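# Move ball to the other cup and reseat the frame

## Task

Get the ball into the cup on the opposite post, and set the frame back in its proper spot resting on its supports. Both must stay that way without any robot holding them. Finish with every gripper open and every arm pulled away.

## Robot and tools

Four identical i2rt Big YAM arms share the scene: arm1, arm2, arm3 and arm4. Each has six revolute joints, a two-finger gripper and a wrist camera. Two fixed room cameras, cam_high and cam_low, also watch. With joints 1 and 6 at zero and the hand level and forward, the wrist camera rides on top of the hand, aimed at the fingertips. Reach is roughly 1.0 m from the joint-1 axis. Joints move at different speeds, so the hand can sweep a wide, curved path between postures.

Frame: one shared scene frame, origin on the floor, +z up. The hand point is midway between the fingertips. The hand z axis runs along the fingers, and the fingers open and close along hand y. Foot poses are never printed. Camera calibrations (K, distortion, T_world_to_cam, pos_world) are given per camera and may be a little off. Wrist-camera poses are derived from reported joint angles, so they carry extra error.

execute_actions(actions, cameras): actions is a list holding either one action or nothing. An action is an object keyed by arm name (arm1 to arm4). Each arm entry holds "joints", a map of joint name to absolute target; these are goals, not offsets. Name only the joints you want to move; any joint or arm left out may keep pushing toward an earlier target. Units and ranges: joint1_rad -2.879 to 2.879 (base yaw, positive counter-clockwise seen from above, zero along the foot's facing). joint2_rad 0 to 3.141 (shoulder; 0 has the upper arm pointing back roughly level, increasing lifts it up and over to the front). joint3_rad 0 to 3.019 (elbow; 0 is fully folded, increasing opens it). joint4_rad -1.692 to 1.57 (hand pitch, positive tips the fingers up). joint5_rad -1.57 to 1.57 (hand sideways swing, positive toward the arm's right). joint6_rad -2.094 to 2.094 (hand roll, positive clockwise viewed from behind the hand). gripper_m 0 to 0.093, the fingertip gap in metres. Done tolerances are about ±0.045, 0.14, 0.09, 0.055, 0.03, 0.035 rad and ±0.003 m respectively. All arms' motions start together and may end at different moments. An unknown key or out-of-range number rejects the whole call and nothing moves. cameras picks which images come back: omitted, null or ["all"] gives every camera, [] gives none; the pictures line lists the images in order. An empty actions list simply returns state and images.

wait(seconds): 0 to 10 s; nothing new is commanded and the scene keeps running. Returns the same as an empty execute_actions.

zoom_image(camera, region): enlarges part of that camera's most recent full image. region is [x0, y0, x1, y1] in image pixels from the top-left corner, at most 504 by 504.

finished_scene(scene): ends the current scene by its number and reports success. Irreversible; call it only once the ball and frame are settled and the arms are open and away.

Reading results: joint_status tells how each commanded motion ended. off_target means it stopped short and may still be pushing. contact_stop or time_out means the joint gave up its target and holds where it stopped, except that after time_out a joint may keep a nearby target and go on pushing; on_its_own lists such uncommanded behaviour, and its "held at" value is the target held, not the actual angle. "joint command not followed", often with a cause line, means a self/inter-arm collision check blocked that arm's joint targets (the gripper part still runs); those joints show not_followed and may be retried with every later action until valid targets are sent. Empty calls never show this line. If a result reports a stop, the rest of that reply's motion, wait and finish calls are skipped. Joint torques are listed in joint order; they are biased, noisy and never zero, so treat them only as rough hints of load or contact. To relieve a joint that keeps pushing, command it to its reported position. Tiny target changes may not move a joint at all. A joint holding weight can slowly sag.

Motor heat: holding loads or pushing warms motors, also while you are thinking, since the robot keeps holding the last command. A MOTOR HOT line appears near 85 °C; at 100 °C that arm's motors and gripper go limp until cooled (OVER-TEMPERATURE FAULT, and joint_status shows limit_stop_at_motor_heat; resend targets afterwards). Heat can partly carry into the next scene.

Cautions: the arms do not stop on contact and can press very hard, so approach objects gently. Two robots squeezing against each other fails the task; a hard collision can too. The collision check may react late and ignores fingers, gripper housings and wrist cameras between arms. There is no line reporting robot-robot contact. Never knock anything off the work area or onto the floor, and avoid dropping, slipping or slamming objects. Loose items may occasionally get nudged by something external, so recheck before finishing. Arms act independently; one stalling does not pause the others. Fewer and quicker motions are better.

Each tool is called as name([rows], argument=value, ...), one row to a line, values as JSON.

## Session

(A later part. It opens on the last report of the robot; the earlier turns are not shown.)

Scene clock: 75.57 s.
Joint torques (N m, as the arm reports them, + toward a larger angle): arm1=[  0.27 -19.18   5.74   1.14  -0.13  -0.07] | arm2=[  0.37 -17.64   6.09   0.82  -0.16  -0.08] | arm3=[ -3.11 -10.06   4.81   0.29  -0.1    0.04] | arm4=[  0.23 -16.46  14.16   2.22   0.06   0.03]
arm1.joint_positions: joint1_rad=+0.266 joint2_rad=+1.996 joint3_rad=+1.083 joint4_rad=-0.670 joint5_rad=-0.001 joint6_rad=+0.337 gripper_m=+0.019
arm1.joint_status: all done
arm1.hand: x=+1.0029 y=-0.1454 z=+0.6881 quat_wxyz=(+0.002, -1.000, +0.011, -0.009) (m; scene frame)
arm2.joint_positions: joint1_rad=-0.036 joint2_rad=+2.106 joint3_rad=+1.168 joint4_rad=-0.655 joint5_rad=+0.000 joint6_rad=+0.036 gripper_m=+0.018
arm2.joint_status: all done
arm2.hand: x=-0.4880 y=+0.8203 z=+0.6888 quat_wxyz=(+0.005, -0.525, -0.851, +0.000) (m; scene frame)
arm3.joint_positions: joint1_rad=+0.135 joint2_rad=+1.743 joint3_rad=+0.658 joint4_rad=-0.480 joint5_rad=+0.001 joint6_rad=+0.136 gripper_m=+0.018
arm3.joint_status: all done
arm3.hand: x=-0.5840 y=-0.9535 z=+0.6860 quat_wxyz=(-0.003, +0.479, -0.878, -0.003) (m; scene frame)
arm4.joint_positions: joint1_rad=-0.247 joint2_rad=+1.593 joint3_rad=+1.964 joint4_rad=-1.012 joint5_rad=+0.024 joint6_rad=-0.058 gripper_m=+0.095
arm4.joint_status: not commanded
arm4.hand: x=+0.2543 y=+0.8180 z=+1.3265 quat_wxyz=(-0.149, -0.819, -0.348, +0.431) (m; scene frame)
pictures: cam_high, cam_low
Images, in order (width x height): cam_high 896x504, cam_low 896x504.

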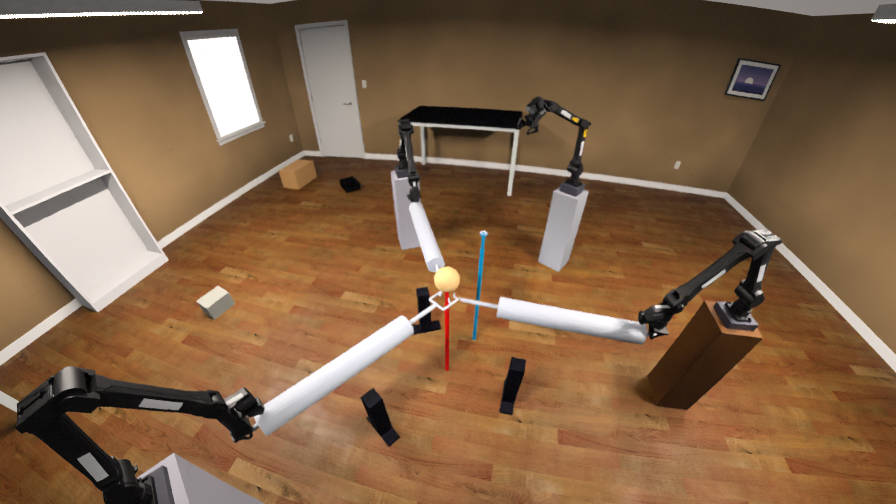

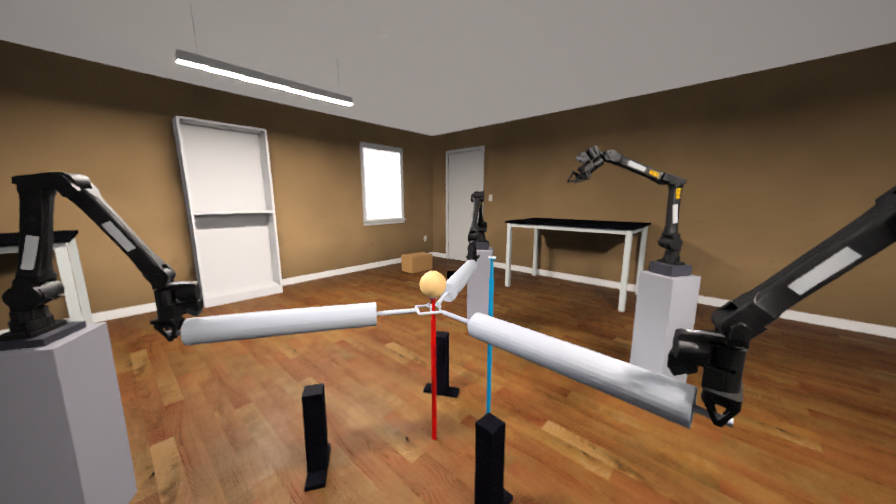

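execute_actions([
  {"arm1":{"joints":{"joint1_rad":0.28,"joint2_rad":1.89,"joint3_rad":1.14,"joint4_rad":-0.75}},"arm2":{"joints":{"joint1_rad":-0.06,"joint2_rad":1.975,"joint3_rad":1.215,"joint4_rad":-0.73}},"arm3":{"joints":{"joint2_rad":1.6,"joint3_rad":0.67,"joint4_rad":-0.6}}},
], cameras=["cam_low"])

zoom_image(camera="cam_low", region=[385, 250, 465, 330])

execute_actions([
  {"arm1":{"joints":{"joint2_rad":1.775,"joint3_rad":1.185,"joint4_rad":-0.885}},"arm2":{"joints":{"joint2_rad":1.86,"joint3_rad":1.245,"joint4_rad":-0.858}},"arm3":{"joints":{"joint2_rad":1.445,"joint3_rad":0.74,"joint4_rad":-0.79}}},
], cameras=["cam_low"])

zoom_image(camera="cam_low", region=[385, 250, 465, 330])

Scene clock: 86.20 s.
Joint torques (N m, as the arm reports them, + toward a larger angle): arm1=[  0.55 -18.68   8.77   0.21  -0.15  -0.11] | arm2=[ -0.42 -16.96   9.69   0.32  -0.16   0.  ] | arm3=[ -3.19 -11.61   4.93   0.43  -0.1    0.04] | arm4=[  0.24 -16.48  14.17   2.22   0.06   0.03]
arm1.joint_positions: joint1_rad=+0.273 joint2_rad=+1.922 joint3_rad=+1.094 joint4_rad=-0.742 joint5_rad=+0.000 joint6_rad=+0.341 gripper_m=+0.019
arm1.joint_status: all done
arm1.hand: x=+0.9999 y=-0.1495 z=+0.7243 quat_wxyz=(+0.000, -1.000, +0.010, -0.003) (m; scene frame)
arm2.joint_positions: joint1_rad=-0.048 joint2_rad=+2.025 joint3_rad=+1.170 joint4_rad=-0.727 joint5_rad=+0.000 joint6_rad=+0.027 gripper_m=+0.018
arm2.joint_status: all done
arm2.hand: x=-0.4919 y=+0.8155 z=+0.7278 quat_wxyz=(+0.000, -0.527, -0.850, +0.003) (m; scene frame)
arm3.joint_positions: joint1_rad=+0.135 joint2_rad=+1.625 joint3_rad=+0.658 joint4_rad=-0.599 joint5_rad=+0.001 joint6_rad=+0.135 gripper_m=+0.018
arm3.joint_status: all done
arm3.hand: x=-0.5861 y=-0.9582 z=+0.7223 quat_wxyz=(-0.003, +0.479, -0.878, -0.003) (m; scene frame)
arm4.joint_positions: joint1_rad=-0.247 joint2_rad=+1.593 joint3_rad=+1.964 joint4_rad=-1.012 joint5_rad=+0.024 joint6_rad=-0.058 gripper_m=+0.095
arm4.joint_status: not commanded
arm4.hand: x=+0.2543 y=+0.8180 z=+1.3265 quat_wxyz=(-0.149, -0.819, -0.348, +0.431) (m; scene frame)
pictures: cam_low
Images, in order (width x height): cam_low 896x504.

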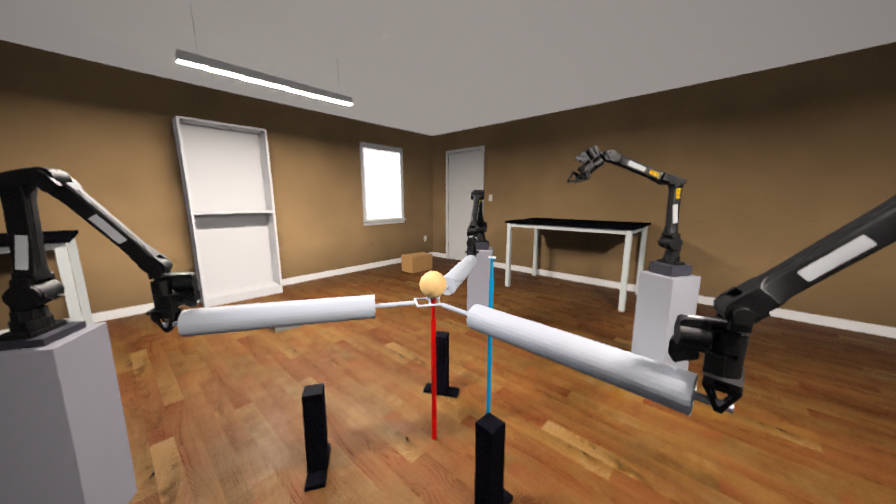

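Region (385, 250, 465, 330) of cam_low's 896x504 image, scaled by 6.300, with more detail than that image has.

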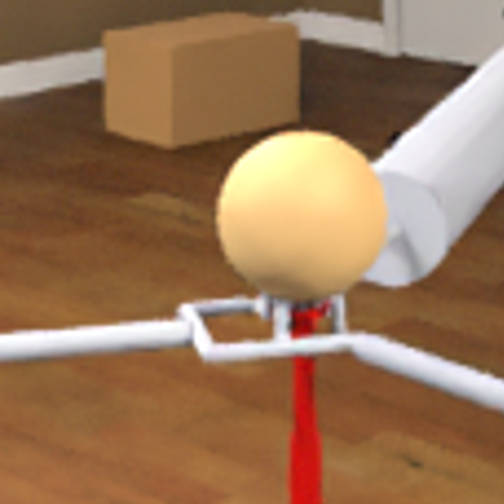

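Scene clock: 87.17 s.
Joint torques (N m, as the arm reports them, + toward a larger angle): arm1=[  0.25 -17.85  10.36   0.31  -0.15  -0.14] | arm2=[ -0.23 -16.34  11.64   0.22  -0.17   0.04] | arm3=[ -2.99 -10.49   8.12   0.05  -0.01   0.05] | arm4=[  0.21 -16.47  14.17   2.23   0.06   0.03]
arm1.joint_positions: joint1_rad=+0.277 joint2_rad=+1.804 joint3_rad=+1.128 joint4_rad=-0.880 joint5_rad=+0.000 joint6_rad=+0.344 gripper_m=+0.019
arm1.joint_status: all done
arm1.hand: x=+0.9978 y=-0.1521 z=+0.7872 quat_wxyz=(-0.003, -1.000, +0.009, +0.004) (m; scene frame)
arm2.joint_positions: joint1_rad=-0.052 joint2_rad=+1.904 joint3_rad=+1.186 joint4_rad=-0.850 joint5_rad=+0.001 joint6_rad=+0.024 gripper_m=+0.018
arm2.joint_status: all done
arm2.hand: x=-0.4933 y=+0.8143 z=+0.7899 quat_wxyz=(-0.006, -0.527, -0.850, +0.007) (m; scene frame)
arm3.joint_positions: joint1_rad=+0.135 joint2_rad=+1.470 joint3_rad=+0.693 joint4_rad=-0.781 joint5_rad=-0.001 joint6_rad=+0.135 gripper_m=+0.018
arm3.joint_status: all done
arm3.hand: x=-0.5870 y=-0.9597 z=+0.7779 quat_wxyz=(-0.006, +0.479, -0.878, -0.006) (m; scene frame)
arm4.joint_positions: joint1_rad=-0.247 joint2_rad=+1.593 joint3_rad=+1.964 joint4_rad=-1.012 joint5_rad=+0.024 joint6_rad=-0.058 gripper_m=+0.095
arm4.joint_status: not commanded
arm4.hand: x=+0.2543 y=+0.8180 z=+1.3265 quat_wxyz=(-0.149, -0.819, -0.348, +0.431) (m; scene frame)
pictures: cam_low
Images, in order (width x height): cam_low 896x504.

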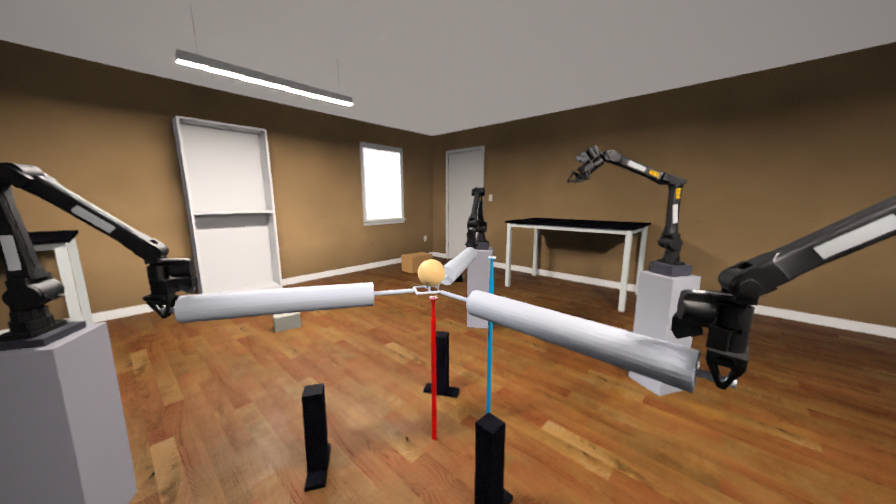

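Region (385, 250, 465, 330) of cam_low's 896x504 image, scaled by 6.300, with more detail than that image has.

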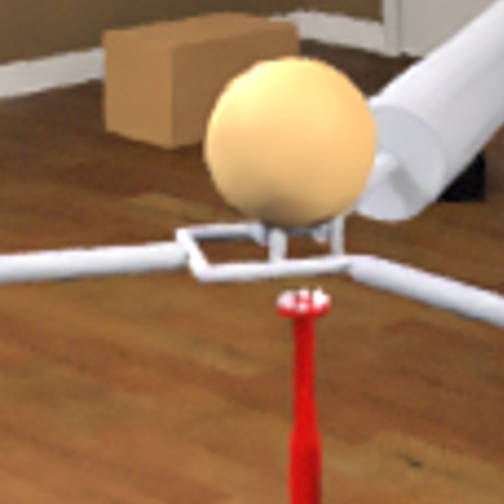

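execute_actions([
  {"arm1":{"joints":{"joint1_rad":0.18,"joint6_rad":0.247,"joint2_rad":1.63,"joint3_rad":1.115,"joint4_rad":-0.985}},"arm2":{"joints":{"joint1_rad":0.05,"joint6_rad":0.12,"joint2_rad":1.735,"joint3_rad":1.18,"joint4_rad":-0.945}},"arm3":{"joints":{"joint2_rad":1.51,"joint3_rad":0.96,"joint4_rad":-0.965}}},
], cameras=[])

execute_actions([
  {"arm1":{"joints":{"joint1_rad":0.077,"joint6_rad":0.145,"joint2_rad":1.49,"joint3_rad":1.07,"joint4_rad":-1.08}},"arm2":{"joints":{"joint1_rad":0.153,"joint6_rad":0.222,"joint2_rad":1.605,"joint3_rad":1.14,"joint4_rad":-1.033}},"arm3":{"joints":{"joint2_rad":1.572,"joint3_rad":1.185,"joint4_rad":-1.118}}},
], cameras=["cam_low"])

execute_actions([
  {"arm1":{"joints":{"joint1_rad":-0.043,"joint6_rad":0.025,"joint2_rad":1.383,"joint3_rad":1.075,"joint4_rad":-1.185}},"arm2":{"joints":{"joint1_rad":0.27,"joint6_rad":0.34,"joint2_rad":1.518,"joint3_rad":1.155,"joint4_rad":-1.125}},"arm3":{"joints":{"joint2_rad":1.66,"joint3_rad":1.41,"joint4_rad":-1.255}}},
], cameras=[])

execute_actions([
  {"arm1":{"joints":{"joint1_rad":-0.179,"joint6_rad":-0.11,"joint2_rad":1.288,"joint3_rad":1.09,"joint4_rad":-1.286}},"arm2":{"joints":{"joint1_rad":0.393,"joint6_rad":0.462,"joint2_rad":1.44,"joint3_rad":1.18,"joint4_rad":-1.218}},"arm3":{"joints":{"joint2_rad":1.765,"joint3_rad":1.655,"joint4_rad":-1.39}}},
], cameras=["cam_low"])

Scene clock: 106.13 s.
Joint torques (N m, as the arm reports them, + toward a larger angle): arm1=[ -0.83 -16.07   8.85   1.01   0.14  -0.2 ] | arm2=[  0.85 -15.55  10.15   0.72  -0.22   0.02] | arm3=[ -2.89 -10.66   9.83  -0.03  -0.19   0.07] | arm4=[  0.22 -16.46  14.17   2.23   0.06   0.03]
arm1.joint_positions: joint1_rad=+0.191 joint2_rad=+1.658 joint3_rad=+1.084 joint4_rad=-0.999 joint5_rad=-0.007 joint6_rad=+0.261 gripper_m=+0.019
arm1.joint_status: all done
arm1.hand: x=+1.0196 y=-0.1056 z=+0.8374 quat_wxyz=(-0.003, -1.000, +0.011, -0.005) (m; scene frame)
arm2.joint_positions: joint1_rad=+0.044 joint2_rad=+1.782 joint3_rad=+1.145 joint4_rad=-0.954 joint5_rad=+0.003 joint6_rad=+0.118 gripper_m=+0.018
arm2.joint_status: all done
arm2.hand: x=-0.4685 y=+0.8627 z=+0.8337 quat_wxyz=(+0.005, -0.526, -0.850, +0.003) (m; scene frame)
arm3.joint_positions: joint1_rad=+0.134 joint2_rad=+1.513 joint3_rad=+0.897 joint4_rad=-0.954 joint5_rad=+0.003 joint6_rad=+0.132 gripper_m=+0.018
arm3.joint_status: all done
arm3.hand: x=-0.5637 y=-0.9123 z=+0.8238 quat_wxyz=(-0.002, +0.480, -0.877, -0.001) (m; scene frame)
arm4.joint_positions: joint1_rad=-0.247 joint2_rad=+1.593 joint3_rad=+1.964 joint4_rad=-1.012 joint5_rad=+0.024 joint6_rad=-0.058 gripper_m=+0.095
arm4.joint_status: not commanded
arm4.hand: x=+0.2543 y=+0.8180 z=+1.3265 quat_wxyz=(-0.149, -0.819, -0.348, +0.431) (m; scene frame)
pictures: none
No camera images: the call's "cameras" was empty. Leave "cameras" out to get every camera's image.

Scene clock: 107.20 s.
Joint torques (N m, as the arm reports them, + toward a larger angle): arm1=[ -0.69 -13.59   8.97   0.84   0.07  -0.17] | arm2=[  0.47 -13.95  10.42   0.73  -0.1    0.01] | arm3=[ -2.92 -12.91  10.66   0.06  -0.21   0.08] | arm4=[  0.23 -16.46  14.17   2.22   0.06   0.03]
arm1.joint_positions: joint1_rad=+0.086 joint2_rad=+1.512 joint3_rad=+1.044 joint4_rad=-1.090 joint5_rad=-0.005 joint6_rad=+0.155 gripper_m=+0.019
arm1.joint_status: all done
arm1.hand: x=+1.0419 y=-0.0554 z=+0.8830 quat_wxyz=(-0.004, -1.000, +0.011, +0.002) (m; scene frame)
arm2.joint_positions: joint1_rad=+0.148 joint2_rad=+1.646 joint3_rad=+1.106 joint4_rad=-1.043 joint5_rad=+0.000 joint6_rad=+0.221 gripper_m=+0.018
arm2.joint_status: all done
arm2.hand: x=-0.4455 y=+0.9135 z=+0.8805 quat_wxyz=(+0.001, -0.526, -0.851, +0.004) (m; scene frame)
arm3.joint_positions: joint1_rad=+0.132 joint2_rad=+1.583 joint3_rad=+1.118 joint4_rad=-1.110 joint5_rad=+0.003 joint6_rad=+0.131 gripper_m=+0.018
arm3.joint_status: all done
arm3.hand: x=-0.5395 y=-0.8630 z=+0.8695 quat_wxyz=(-0.001, +0.480, -0.877, +0.000) (m; scene frame)
arm4.joint_positions: joint1_rad=-0.247 joint2_rad=+1.593 joint3_rad=+1.964 joint4_rad=-1.012 joint5_rad=+0.024 joint6_rad=-0.058 gripper_m=+0.095
arm4.joint_status: not commanded
arm4.hand: x=+0.2543 y=+0.8180 z=+1.3265 quat_wxyz=(-0.149, -0.819, -0.348, +0.431) (m; scene frame)
pictures: cam_low
Images, in order (width x height): cam_low 896x504.

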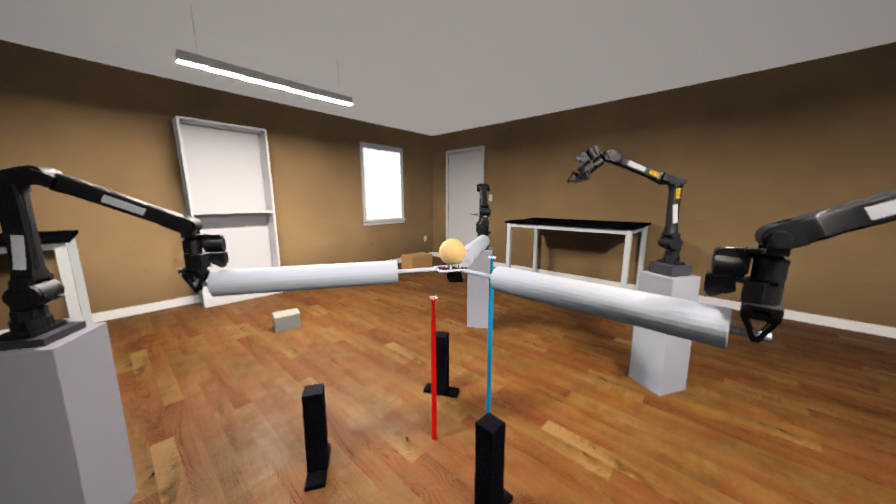

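Scene clock: 108.13 s.
Joint torques (N m, as the arm reports them, + toward a larger angle): arm1=[ -1.02 -12.32   9.63   1.07   0.23  -0.22] | arm2=[  0.62 -13.43  12.11   0.82  -0.07   0.02] | arm3=[ -3.   -15.34  11.06   0.06  -0.26   0.09] | arm4=[  0.21 -16.45  14.16   2.22   0.05   0.03]
arm1.joint_positions: joint1_rad=-0.030 joint2_rad=+1.405 joint3_rad=+1.044 joint4_rad=-1.202 joint5_rad=-0.009 joint6_rad=+0.039 gripper_m=+0.019
arm1.joint_status: all done
arm1.hand: x=+1.0637 y=-0.0081 z=+0.9231 quat_wxyz=(-0.005, -1.000, +0.010, +0.000) (m; scene frame)
arm2.joint_positions: joint1_rad=+0.263 joint2_rad=+1.560 joint3_rad=+1.106 joint4_rad=-1.140 joint5_rad=-0.001 joint6_rad=+0.337 gripper_m=+0.018
arm2.joint_status: all done
arm2.hand: x=-0.4219 y=+0.9621 z=+0.9153 quat_wxyz=(+0.007, -0.526, -0.850, +0.003) (m; scene frame)
arm3.joint_positions: joint1_rad=+0.130 joint2_rad=+1.673 joint3_rad=+1.341 joint4_rad=-1.246 joint5_rad=+0.005 joint6_rad=+0.130 gripper_m=+0.018
arm3.joint_status: all done
arm3.hand: x=-0.5162 y=-0.8160 z=+0.9082 quat_wxyz=(+0.000, +0.480, -0.877, +0.002) (m; scene frame)
arm4.joint_positions: joint1_rad=-0.247 joint2_rad=+1.593 joint3_rad=+1.964 joint4_rad=-1.012 joint5_rad=+0.024 joint6_rad=-0.058 gripper_m=+0.095
arm4.joint_status: not commanded
arm4.hand: x=+0.2543 y=+0.8180 z=+1.3265 quat_wxyz=(-0.149, -0.819, -0.348, +0.431) (m; scene frame)
pictures: none
No camera images: the call's "cameras" was empty. Leave "cameras" out to get every camera's image.

Scene clock: 109.00 s.
Joint torques (N m, as the arm reports them, + toward a larger angle): arm1=[ -0.46 -11.47  10.99   0.2    0.08  -0.13] | arm2=[  0.68 -12.29  14.75   0.28   0.1    0.  ] | arm3=[ -2.45 -17.95  11.29  -0.33  -0.37   0.11] | arm4=[  0.2  -16.48  14.17   2.23   0.05   0.03]
arm1.joint_positions: joint1_rad=-0.173 joint2_rad=+1.316 joint3_rad=+1.044 joint4_rad=-1.278 joint5_rad=-0.006 joint6_rad=-0.104 gripper_m=+0.019
arm1.joint_status: all done
arm1.hand: x=+1.0866 y=+0.0449 z=+0.9547 quat_wxyz=(-0.002, -1.000, +0.010, +0.007) (m; scene frame)
arm2.joint_positions: joint1_rad=+0.389 joint2_rad=+1.482 joint3_rad=+1.106 joint4_rad=-1.215 joint5_rad=-0.005 joint6_rad=+0.461 gripper_m=+0.018
arm2.joint_status: all done
arm2.hand: x=-0.4005 y=+1.0136 z=+0.9458 quat_wxyz=(+0.005, -0.525, -0.851, +0.002) (m; scene frame)
arm3.joint_positions: joint1_rad=+0.128 joint2_rad=+1.784 joint3_rad=+1.587 joint4_rad=-1.372 joint5_rad=+0.007 joint6_rad=+0.127 gripper_m=+0.018
arm3.joint_status: all done
arm3.hand: x=-0.4907 y=-0.7663 z=+0.9441 quat_wxyz=(-0.004, +0.480, -0.877, +0.000) (m; scene frame)
arm4.joint_positions: joint1_rad=-0.247 joint2_rad=+1.593 joint3_rad=+1.964 joint4_rad=-1.012 joint5_rad=+0.024 joint6_rad=-0.058 gripper_m=+0.095
arm4.joint_status: not commanded
arm4.hand: x=+0.2543 y=+0.8180 z=+1.3265 quat_wxyz=(-0.149, -0.819, -0.348, +0.431) (m; scene frame)
pictures: cam_low
Images, in order (width x height): cam_low 896x504.

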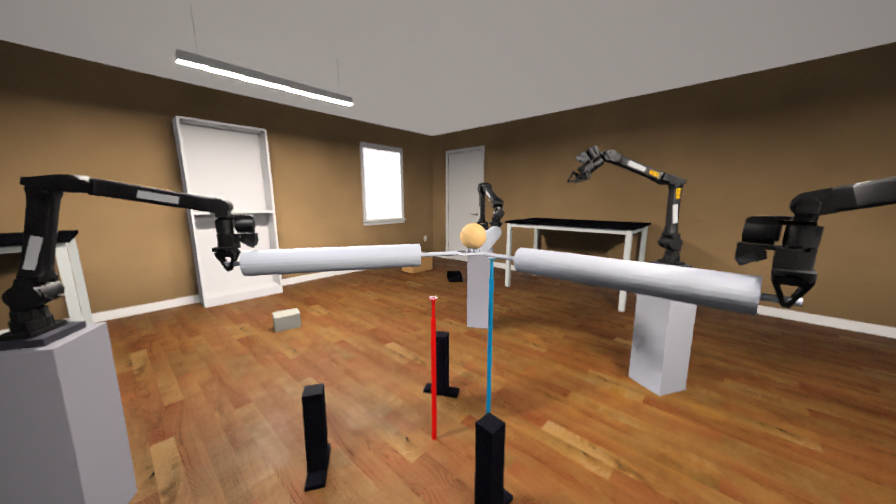

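execute_actions([
  {"arm1":{"joints":{"joint1_rad":-0.333,"joint6_rad":-0.257,"joint2_rad":1.25,"joint3_rad":1.035,"joint4_rad":-1.284}},"arm2":{"joints":{"joint1_rad":0.523,"joint6_rad":0.587,"joint2_rad":1.435,"joint3_rad":1.16,"joint4_rad":-1.212}},"arm3":{"joints":{"joint1_rad":0.125,"joint6_rad":0.121,"joint2_rad":1.915,"joint3_rad":1.865,"joint4_rad":-1.455}}},
], cameras=["cam_high","cam_low"])

Scene clock: 137.07 s.
Joint torques (N m, as the arm reports them, + toward a larger angle): arm1=[ -1.06 -11.98   9.5    0.6    0.32  -0.15] | arm2=[  0.44 -12.64  12.86   0.83   0.4   -0.08] | arm3=[ -2.02 -20.88  11.49  -0.54  -0.45   0.14] | arm4=[  0.19 -16.42  14.17   2.23   0.06   0.03]
arm1.joint_positions: joint1_rad=-0.319 joint2_rad=+1.289 joint3_rad=+1.008 joint4_rad=-1.287 joint5_rad=-0.012 joint6_rad=-0.249 gripper_m=+0.019
arm1.joint_status: all done
arm1.hand: x=+1.1119 y=+0.0919 z=+0.9505 quat_wxyz=(-0.005, -1.000, +0.011, -0.001) (m; scene frame)
arm2.joint_positions: joint1_rad=+0.524 joint2_rad=+1.482 joint3_rad=+1.106 joint4_rad=-1.225 joint5_rad=-0.012 joint6_rad=+0.595 gripper_m=+0.018
arm2.joint_status: all done
arm2.hand: x=-0.3722 y=+1.0619 z=+0.9452 quat_wxyz=(+0.011, -0.525, -0.851, +0.000) (m; scene frame)
arm3.joint_positions: joint1_rad=+0.123 joint2_rad=+1.942 joint3_rad=+1.794 joint4_rad=-1.433 joint5_rad=+0.009 joint6_rad=+0.124 gripper_m=+0.018
arm3.joint_status: all done
arm3.hand: x=-0.4646 y=-0.7184 z=+0.9356 quat_wxyz=(+0.000, +0.479, -0.878, +0.004) (m; scene frame)
arm4.joint_positions: joint1_rad=-0.247 joint2_rad=+1.593 joint3_rad=+1.964 joint4_rad=-1.012 joint5_rad=+0.024 joint6_rad=-0.058 gripper_m=+0.095
arm4.joint_status: not commanded
arm4.hand: x=+0.2543 y=+0.8180 z=+1.3265 quat_wxyz=(-0.149, -0.819, -0.348, +0.431) (m; scene frame)
pictures: cam_high, cam_low
Images, in order (width x height): cam_high 896x504, cam_low 896x504.

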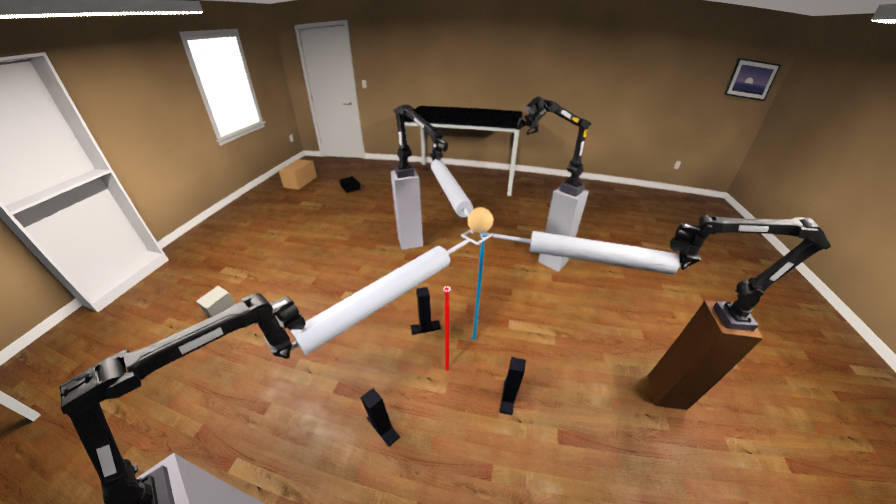

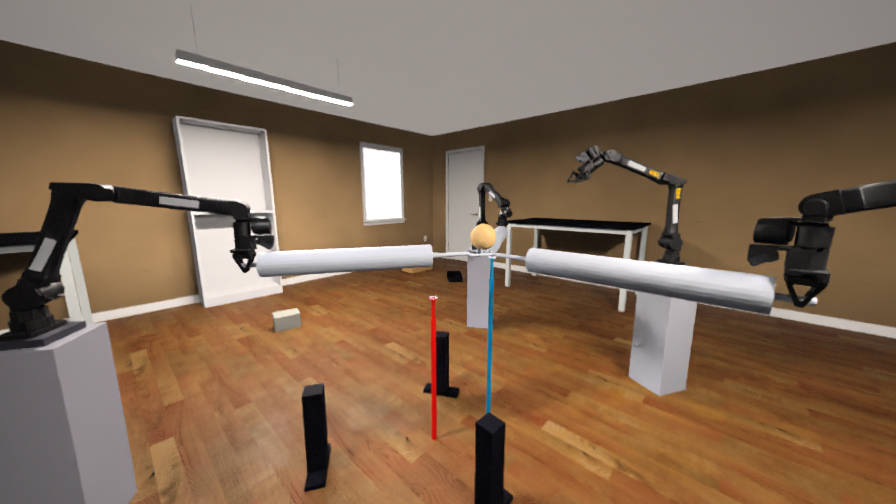

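zoom_image(camera="cam_low", region=[450,210,530,290])

zoom_image(camera="cam_high", region=[440,190,520,270])

Region (450, 210, 530, 290) of cam_low's 896x504 image, scaled by 6.300, with more detail than that image has.

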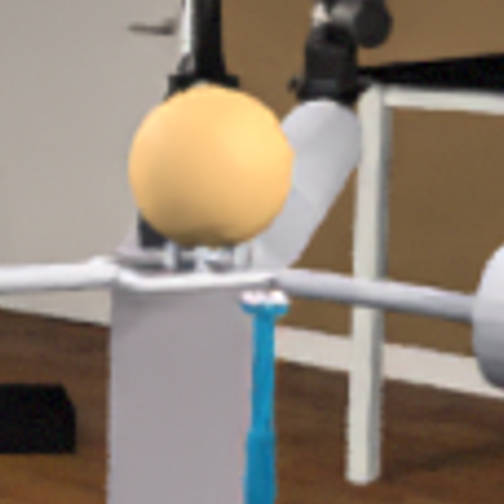

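Region (440, 190, 520, 270) of cam_high's 896x504 image, scaled by 6.300, with more detail than that image has.

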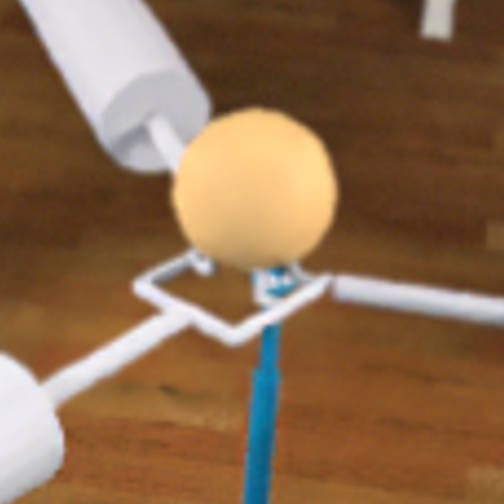

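execute_actions([
  {"arm1":{"joints":{"joint1_rad":-0.49,"joint6_rad":-0.42,"joint2_rad":1.24,"joint3_rad":1.025,"joint4_rad":-1.284}},"arm2":{"joints":{"joint1_rad":0.648,"joint6_rad":0.712}},"arm3":{"joints":{"joint1_rad":0.13,"joint2_rad":2.07,"joint3_rad":2.135,"joint4_rad":-1.565}}},
], cameras=["cam_high","cam_low"])

zoom_image(camera="cam_low", region=[450,210,530,290])

zoom_image(camera="cam_high", region=[440,190,520,270])

Scene clock: 148.10 s.
Joint torques (N m, as the arm reports them, + toward a larger angle): arm1=[ -1.35 -11.62   9.51   0.61   0.37  -0.21] | arm2=[  0.2  -12.54  12.87   0.91   0.64  -0.11] | arm3=[ -1.58 -23.19  11.75  -0.5   -0.48   0.15] | arm4=[  0.23 -16.44  14.16   2.22   0.06   0.03]
arm1.joint_positions: joint1_rad=-0.473 joint2_rad=+1.278 joint3_rad=+0.998 joint4_rad=-1.288 joint5_rad=-0.013 joint6_rad=-0.405 gripper_m=+0.019
arm1.joint_status: all done
arm1.hand: x=+1.1335 y=+0.1405 z=+0.9505 quat_wxyz=(-0.006, -1.000, +0.010, +0.000) (m; scene frame)
arm2.joint_positions: joint1_rad=+0.652 joint2_rad=+1.482 joint3_rad=+1.106 joint4_rad=-1.229 joint5_rad=-0.018 joint6_rad=+0.722 gripper_m=+0.018
arm2.joint_status: all done
arm2.hand: x=-0.3506 y=+1.1096 z=+0.9446 quat_wxyz=(+0.014, -0.525, -0.851, +0.000) (m; scene frame)
arm3.joint_positions: joint1_rad=+0.123 joint2_rad=+2.099 joint3_rad=+2.061 joint4_rad=-1.544 joint5_rad=+0.010 joint6_rad=+0.122 gripper_m=+0.018
arm3.joint_status: all done
arm3.hand: x=-0.4416 y=-0.6712 z=+0.9422 quat_wxyz=(+0.000, +0.480, -0.877, +0.005) (m; scene frame)
arm4.joint_positions: joint1_rad=-0.247 joint2_rad=+1.593 joint3_rad=+1.964 joint4_rad=-1.012 joint5_rad=+0.024 joint6_rad=-0.058 gripper_m=+0.095
arm4.joint_status: not commanded
arm4.hand: x=+0.2543 y=+0.8180 z=+1.3265 quat_wxyz=(-0.149, -0.819, -0.348, +0.431) (m; scene frame)
pictures: cam_high, cam_low
Images, in order (width x height): cam_high 896x504, cam_low 896x504.

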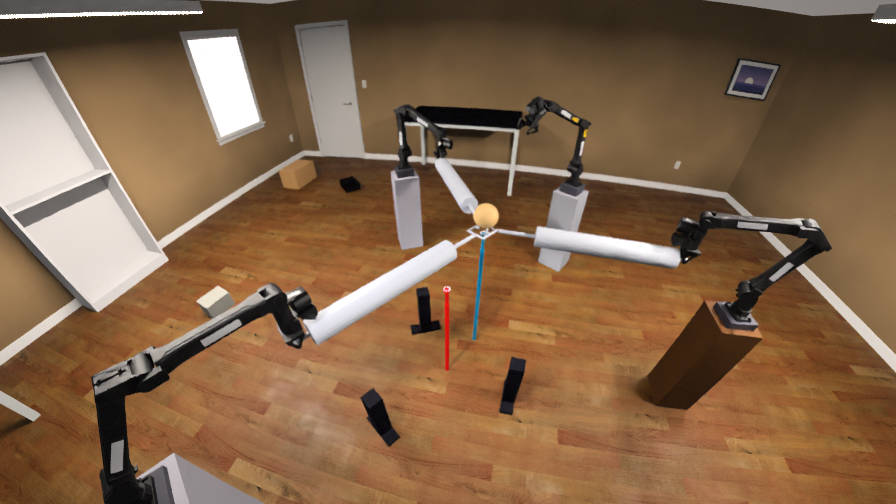

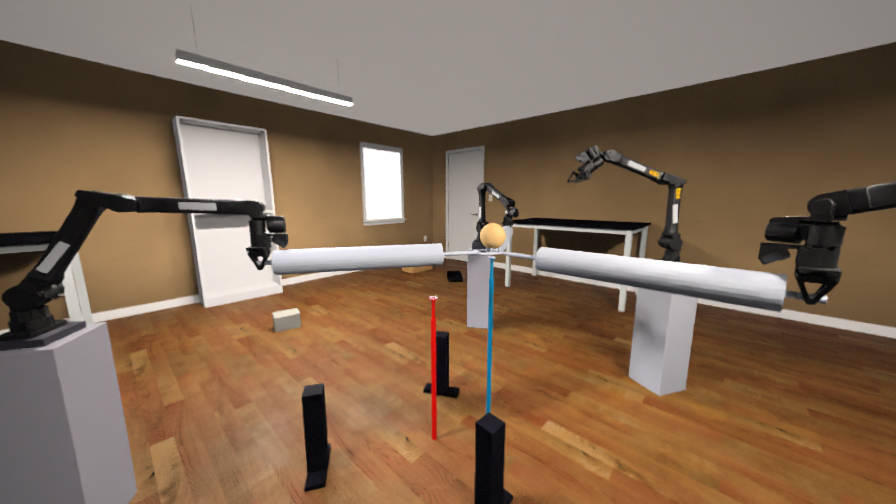

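Region (450, 210, 530, 290) of cam_low's 896x504 image, scaled by 6.300, with more detail than that image has.

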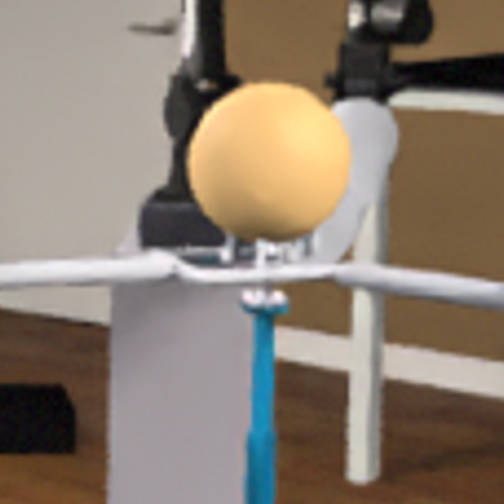

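Region (440, 190, 520, 270) of cam_high's 896x504 image, scaled by 6.300, with more detail than that image has.

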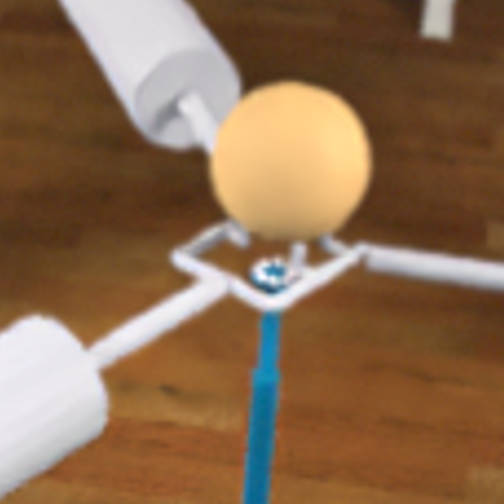

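execute_actions([
  {"arm1":{"joints":{"joint1_rad":-0.502,"joint6_rad":-0.43,"joint2_rad":1.305,"joint3_rad":1.01,"joint4_rad":-1.22}},"arm2":{"joints":{"joint1_rad":0.662,"joint6_rad":0.725,"joint2_rad":1.425,"joint3_rad":1.083,"joint4_rad":-1.17}},"arm3":{"joints":{"joint1_rad":0.155,"joint6_rad":0.14,"joint2_rad":2.083,"joint3_rad":2.095,"joint4_rad":-1.52}}},
], cameras=["cam_high","cam_low"])

zoom_image(camera="cam_low", region=[450,210,530,290])

zoom_image(camera="cam_high", region=[440,190,520,270])

Scene clock: 156.97 s.
Joint torques (N m, as the arm reports them, + toward a larger angle): arm1=[-1.09 -9.85  8.91  1.29  0.24 -0.15] | arm2=[  0.73 -12.85  10.14   1.13   0.43  -0.01] | arm3=[ -0.1  -22.38   9.32   1.09  -0.33   0.29] | arm4=[  0.21 -16.45  14.16   2.23   0.06   0.02]
arm1.joint_positions: joint1_rad=-0.488 joint2_rad=+1.315 joint3_rad=+0.990 joint4_rad=-1.243 joint5_rad=-0.010 joint6_rad=-0.423 gripper_m=+0.019
arm1.joint_status: all done
arm1.hand: x=+1.1278 y=+0.1497 z=+0.9354 quat_wxyz=(-0.004, -1.000, +0.009, +0.000) (m; scene frame)
arm2.joint_positions: joint1_rad=+0.657 joint2_rad=+1.475 joint3_rad=+1.058 joint4_rad=-1.194 joint5_rad=-0.013 joint6_rad=+0.726 gripper_m=+0.018
arm2.joint_status: all done
arm2.hand: x=-0.3599 y=+1.1143 z=+0.9301 quat_wxyz=(+0.017, -0.524, -0.851, +0.003) (m; scene frame)
arm3.joint_positions: joint1_rad=+0.128 joint2_rad=+2.101 joint3_rad=+2.061 joint4_rad=-1.532 joint5_rad=+0.006 joint6_rad=+0.123 gripper_m=+0.018
arm3.joint_status: all done
arm3.hand: x=-0.4440 y=-0.6667 z=+0.9410 quat_wxyz=(-0.003, +0.482, -0.876, +0.001) (m; scene frame)
arm4.joint_positions: joint1_rad=-0.247 joint2_rad=+1.593 joint3_rad=+1.964 joint4_rad=-1.012 joint5_rad=+0.024 joint6_rad=-0.058 gripper_m=+0.095
arm4.joint_status: not commanded
arm4.hand: x=+0.2543 y=+0.8180 z=+1.3265 quat_wxyz=(-0.149, -0.819, -0.348, +0.431) (m; scene frame)
pictures: cam_high, cam_low
Images, in order (width x height): cam_high 896x504, cam_low 896x504.

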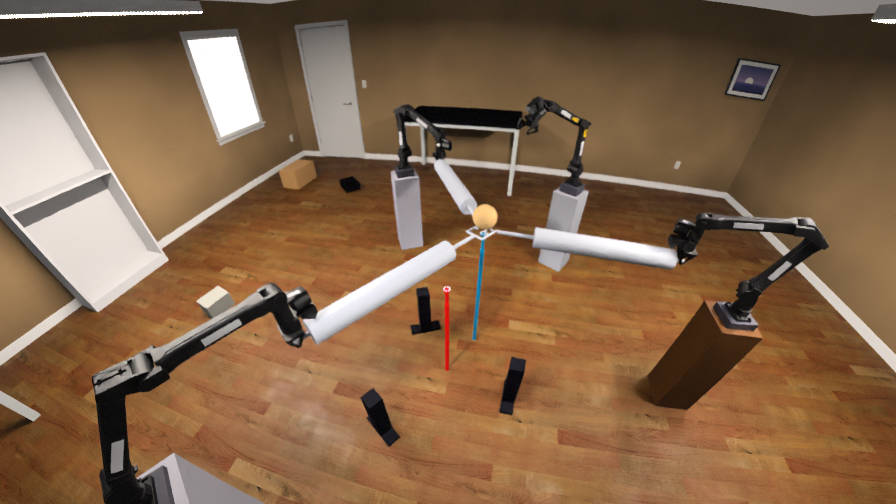

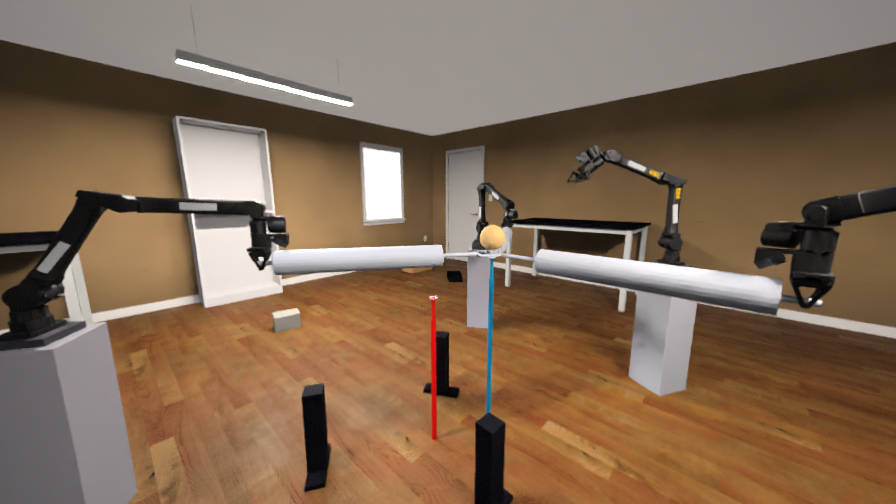

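Region (450, 210, 530, 290) of cam_low's 896x504 image, scaled by 6.300, with more detail than that image has.

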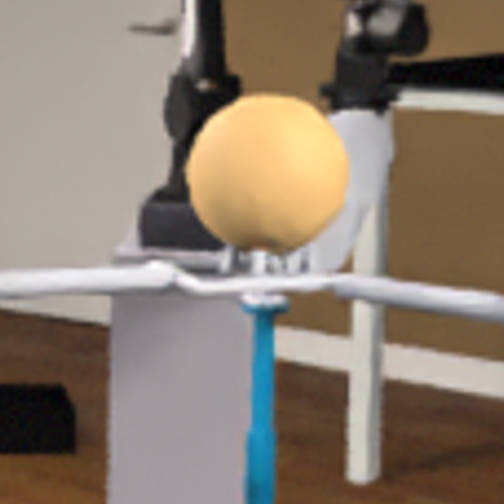

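Region (440, 190, 520, 270) of cam_high's 896x504 image, scaled by 6.300, with more detail than that image has.

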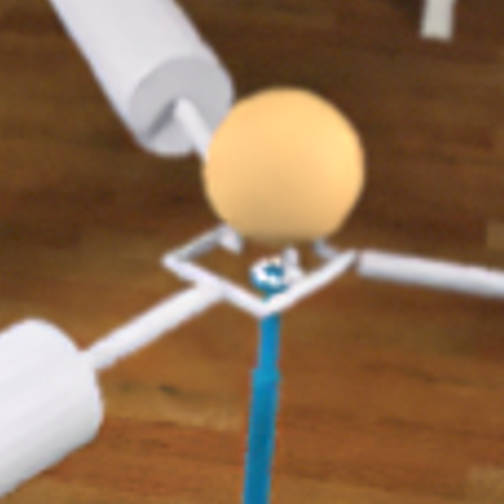

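execute_actions([
  {"arm1":{"joints":{"joint2_rad":1.337,"joint3_rad":0.955,"joint4_rad":-1.135}},"arm2":{"joints":{"joint2_rad":1.485,"joint3_rad":1.043,"joint4_rad":-1.10}},"arm3":{"joints":{"joint2_rad":2.095,"joint3_rad":2.01,"joint4_rad":-1.43}}},
], cameras=["cam_high","cam_low"])

zoom_image(camera="cam_low", region=[450,210,530,290])

zoom_image(camera="cam_high", region=[440,190,520,270])

Scene clock: 163.73 s.
Joint torques (N m, as the arm reports them, + toward a larger angle): arm1=[ -1.03 -10.24   8.7    1.09   0.05  -0.13] | arm2=[  0.68 -10.19   9.95   1.2    0.51   0.  ] | arm3=[ -0.01 -22.89   9.22   0.64  -0.26   0.3 ] | arm4=[  0.23 -16.43  14.18   2.22   0.05   0.03]
arm1.joint_positions: joint1_rad=-0.489 joint2_rad=+1.349 joint3_rad=+0.935 joint4_rad=-1.153 joint5_rad=-0.006 joint6_rad=-0.424 gripper_m=+0.019
arm1.joint_status: all done
arm1.hand: x=+1.1277 y=+0.1511 z=+0.9047 quat_wxyz=(-0.002, -1.000, +0.008, +0.000) (m; scene frame)
arm2.joint_positions: joint1_rad=+0.657 joint2_rad=+1.498 joint3_rad=+1.017 joint4_rad=-1.126 joint5_rad=-0.015 joint6_rad=+0.726 gripper_m=+0.018
arm2.joint_status: all done
arm2.hand: x=-0.3603 y=+1.1149 z=+0.9073 quat_wxyz=(+0.015, -0.524, -0.852, +0.002) (m; scene frame)
arm3.joint_positions: joint1_rad=+0.128 joint2_rad=+2.120 joint3_rad=+1.976 joint4_rad=-1.433 joint5_rad=+0.004 joint6_rad=+0.123 gripper_m=+0.018
arm3.joint_status: all done
arm3.hand: x=-0.4440 y=-0.6659 z=+0.8966 quat_wxyz=(+0.000, +0.482, -0.876, +0.001) (m; scene frame)
arm4.joint_positions: joint1_rad=-0.247 joint2_rad=+1.593 joint3_rad=+1.964 joint4_rad=-1.012 joint5_rad=+0.024 joint6_rad=-0.058 gripper_m=+0.095
arm4.joint_status: not commanded
arm4.hand: x=+0.2543 y=+0.8180 z=+1.3265 quat_wxyz=(-0.149, -0.819, -0.348, +0.431) (m; scene frame)
pictures: cam_high, cam_low
Images, in order (width x height): cam_high 896x504, cam_low 896x504.

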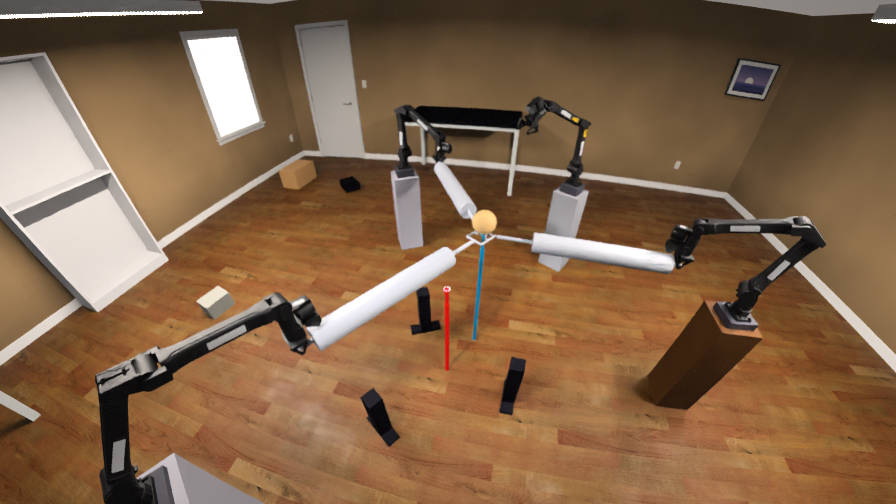

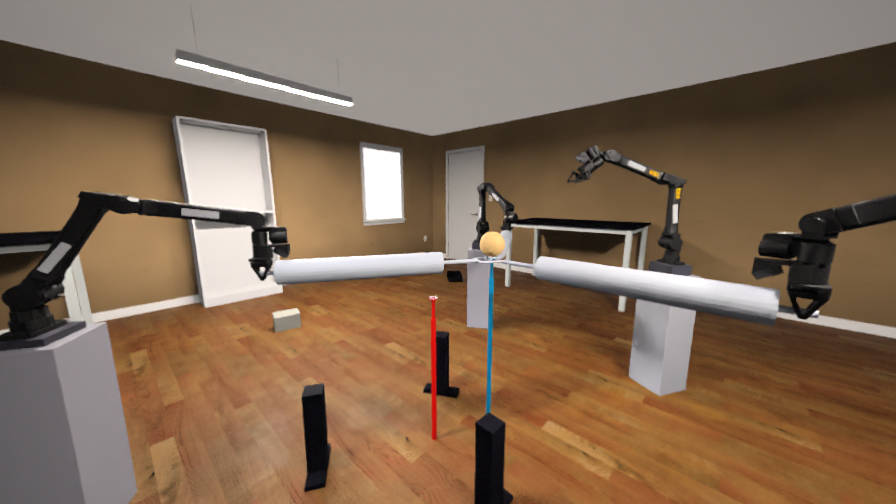

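Region (450, 210, 530, 290) of cam_low's 896x504 image, scaled by 6.300, with more detail than that image has.

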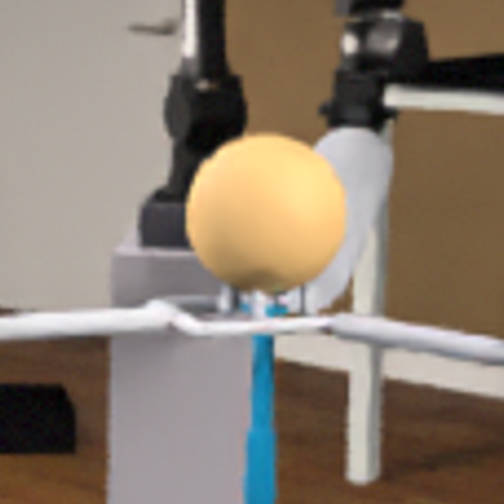

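Region (440, 190, 520, 270) of cam_high's 896x504 image, scaled by 6.300, with more detail than that image has.

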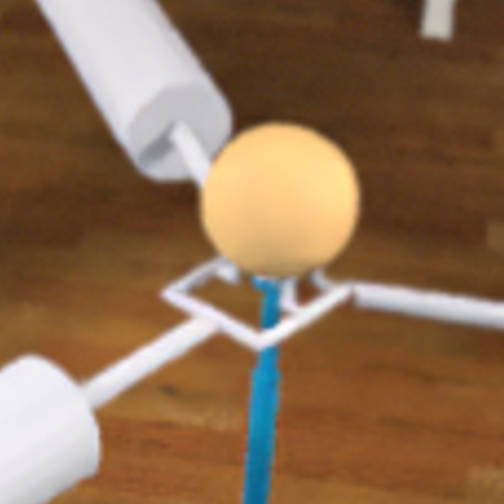

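execute_actions([
  {"arm1":{"joints":{"joint2_rad":1.403,"joint3_rad":0.875,"joint4_rad":-0.99}},"arm2":{"joints":{"joint2_rad":1.556,"joint3_rad":0.973,"joint4_rad":-0.96}},"arm3":{"joints":{"joint2_rad":2.121,"joint3_rad":1.935,"joint4_rad":-1.33}}},
], cameras=["cam_high","cam_low"])

zoom_image(camera="cam_low", region=[450,210,530,290])

zoom_image(camera="cam_high", region=[440,190,520,270])

Scene clock: 170.53 s.
Joint torques (N m, as the arm reports them, + toward a larger angle): arm1=[ -0.95 -10.49   7.89   1.21   0.1   -0.12] | arm2=[  0.93 -10.9    9.     1.29   0.5   -0.01] | arm3=[  0.04 -22.33   8.76   1.07  -0.27   0.3 ] | arm4=[  0.25 -16.45  14.17   2.23   0.05   0.03]
arm1.joint_positions: joint1_rad=-0.490 joint2_rad=+1.414 joint3_rad=+0.859 joint4_rad=-1.011 joint5_rad=-0.007 joint6_rad=-0.425 gripper_m=+0.019
arm1.joint_status: all done
arm1.hand: x=+1.1275 y=+0.1514 z=+0.8576 quat_wxyz=(-0.002, -1.000, +0.008, +0.001) (m; scene frame)
arm2.joint_positions: joint1_rad=+0.657 joint2_rad=+1.572 joint3_rad=+0.951 joint4_rad=-0.987 joint5_rad=-0.014 joint6_rad=+0.726 gripper_m=+0.018
arm2.joint_status: all done
arm2.hand: x=-0.3603 y=+1.1140 z=+0.8580 quat_wxyz=(+0.015, -0.524, -0.852, +0.002) (m; scene frame)
arm3.joint_positions: joint1_rad=+0.128 joint2_rad=+2.138 joint3_rad=+1.907 joint4_rad=-1.342 joint5_rad=+0.004 joint6_rad=+0.123 gripper_m=+0.018
arm3.joint_status: all done
arm3.hand: x=-0.4440 y=-0.6658 z=+0.8589 quat_wxyz=(-0.001, +0.482, -0.876, +0.000) (m; scene frame)
arm4.joint_positions: joint1_rad=-0.247 joint2_rad=+1.593 joint3_rad=+1.964 joint4_rad=-1.012 joint5_rad=+0.024 joint6_rad=-0.058 gripper_m=+0.095
arm4.joint_status: not commanded
arm4.hand: x=+0.2543 y=+0.8180 z=+1.3265 quat_wxyz=(-0.149, -0.819, -0.348, +0.431) (m; scene frame)
pictures: cam_high, cam_low
Images, in order (width x height): cam_high 896x504, cam_low 896x504.

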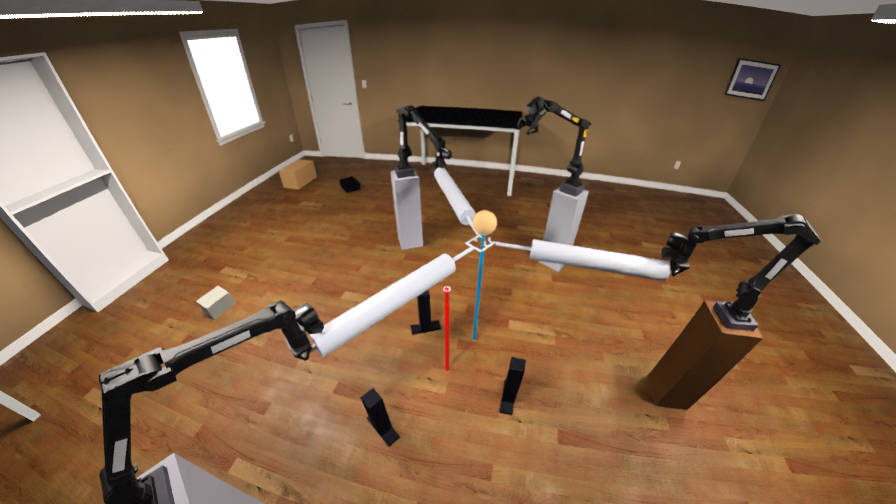

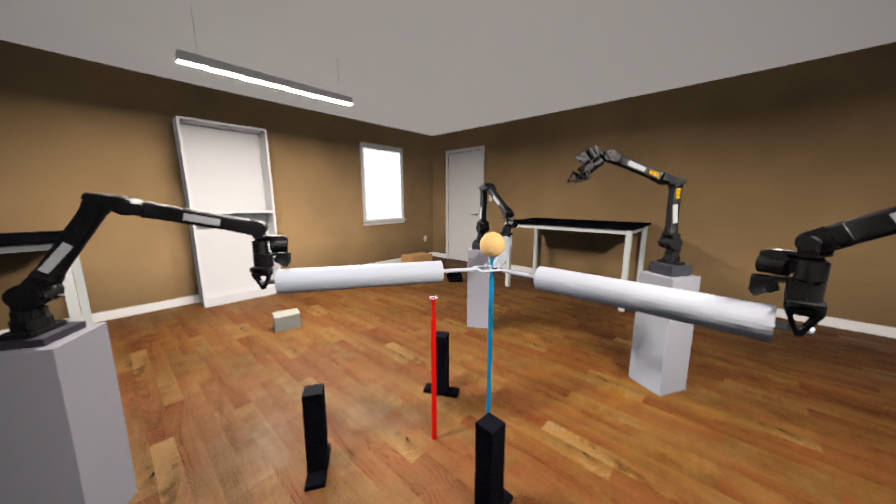

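Region (450, 210, 530, 290) of cam_low's 896x504 image, scaled by 6.300, with more detail than that image has.

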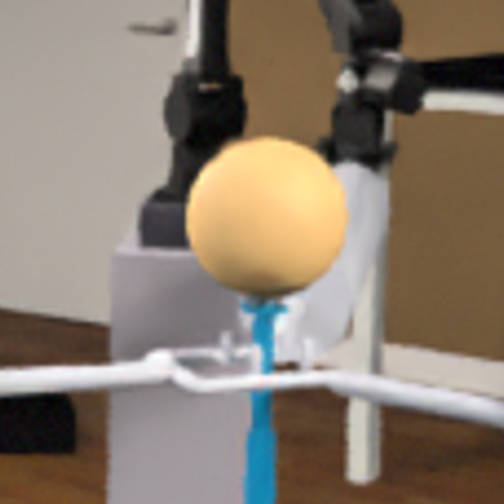

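Region (440, 190, 520, 270) of cam_high's 896x504 image, scaled by 6.300, with more detail than that image has.

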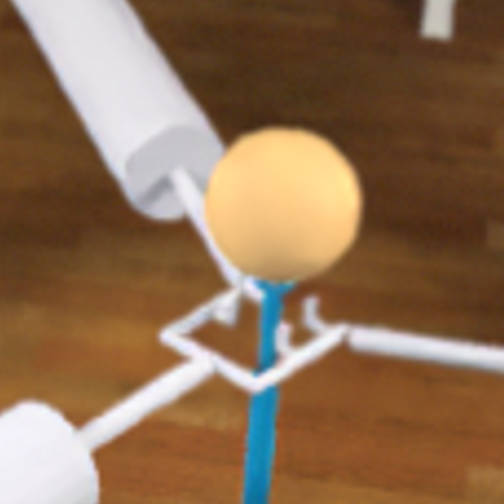

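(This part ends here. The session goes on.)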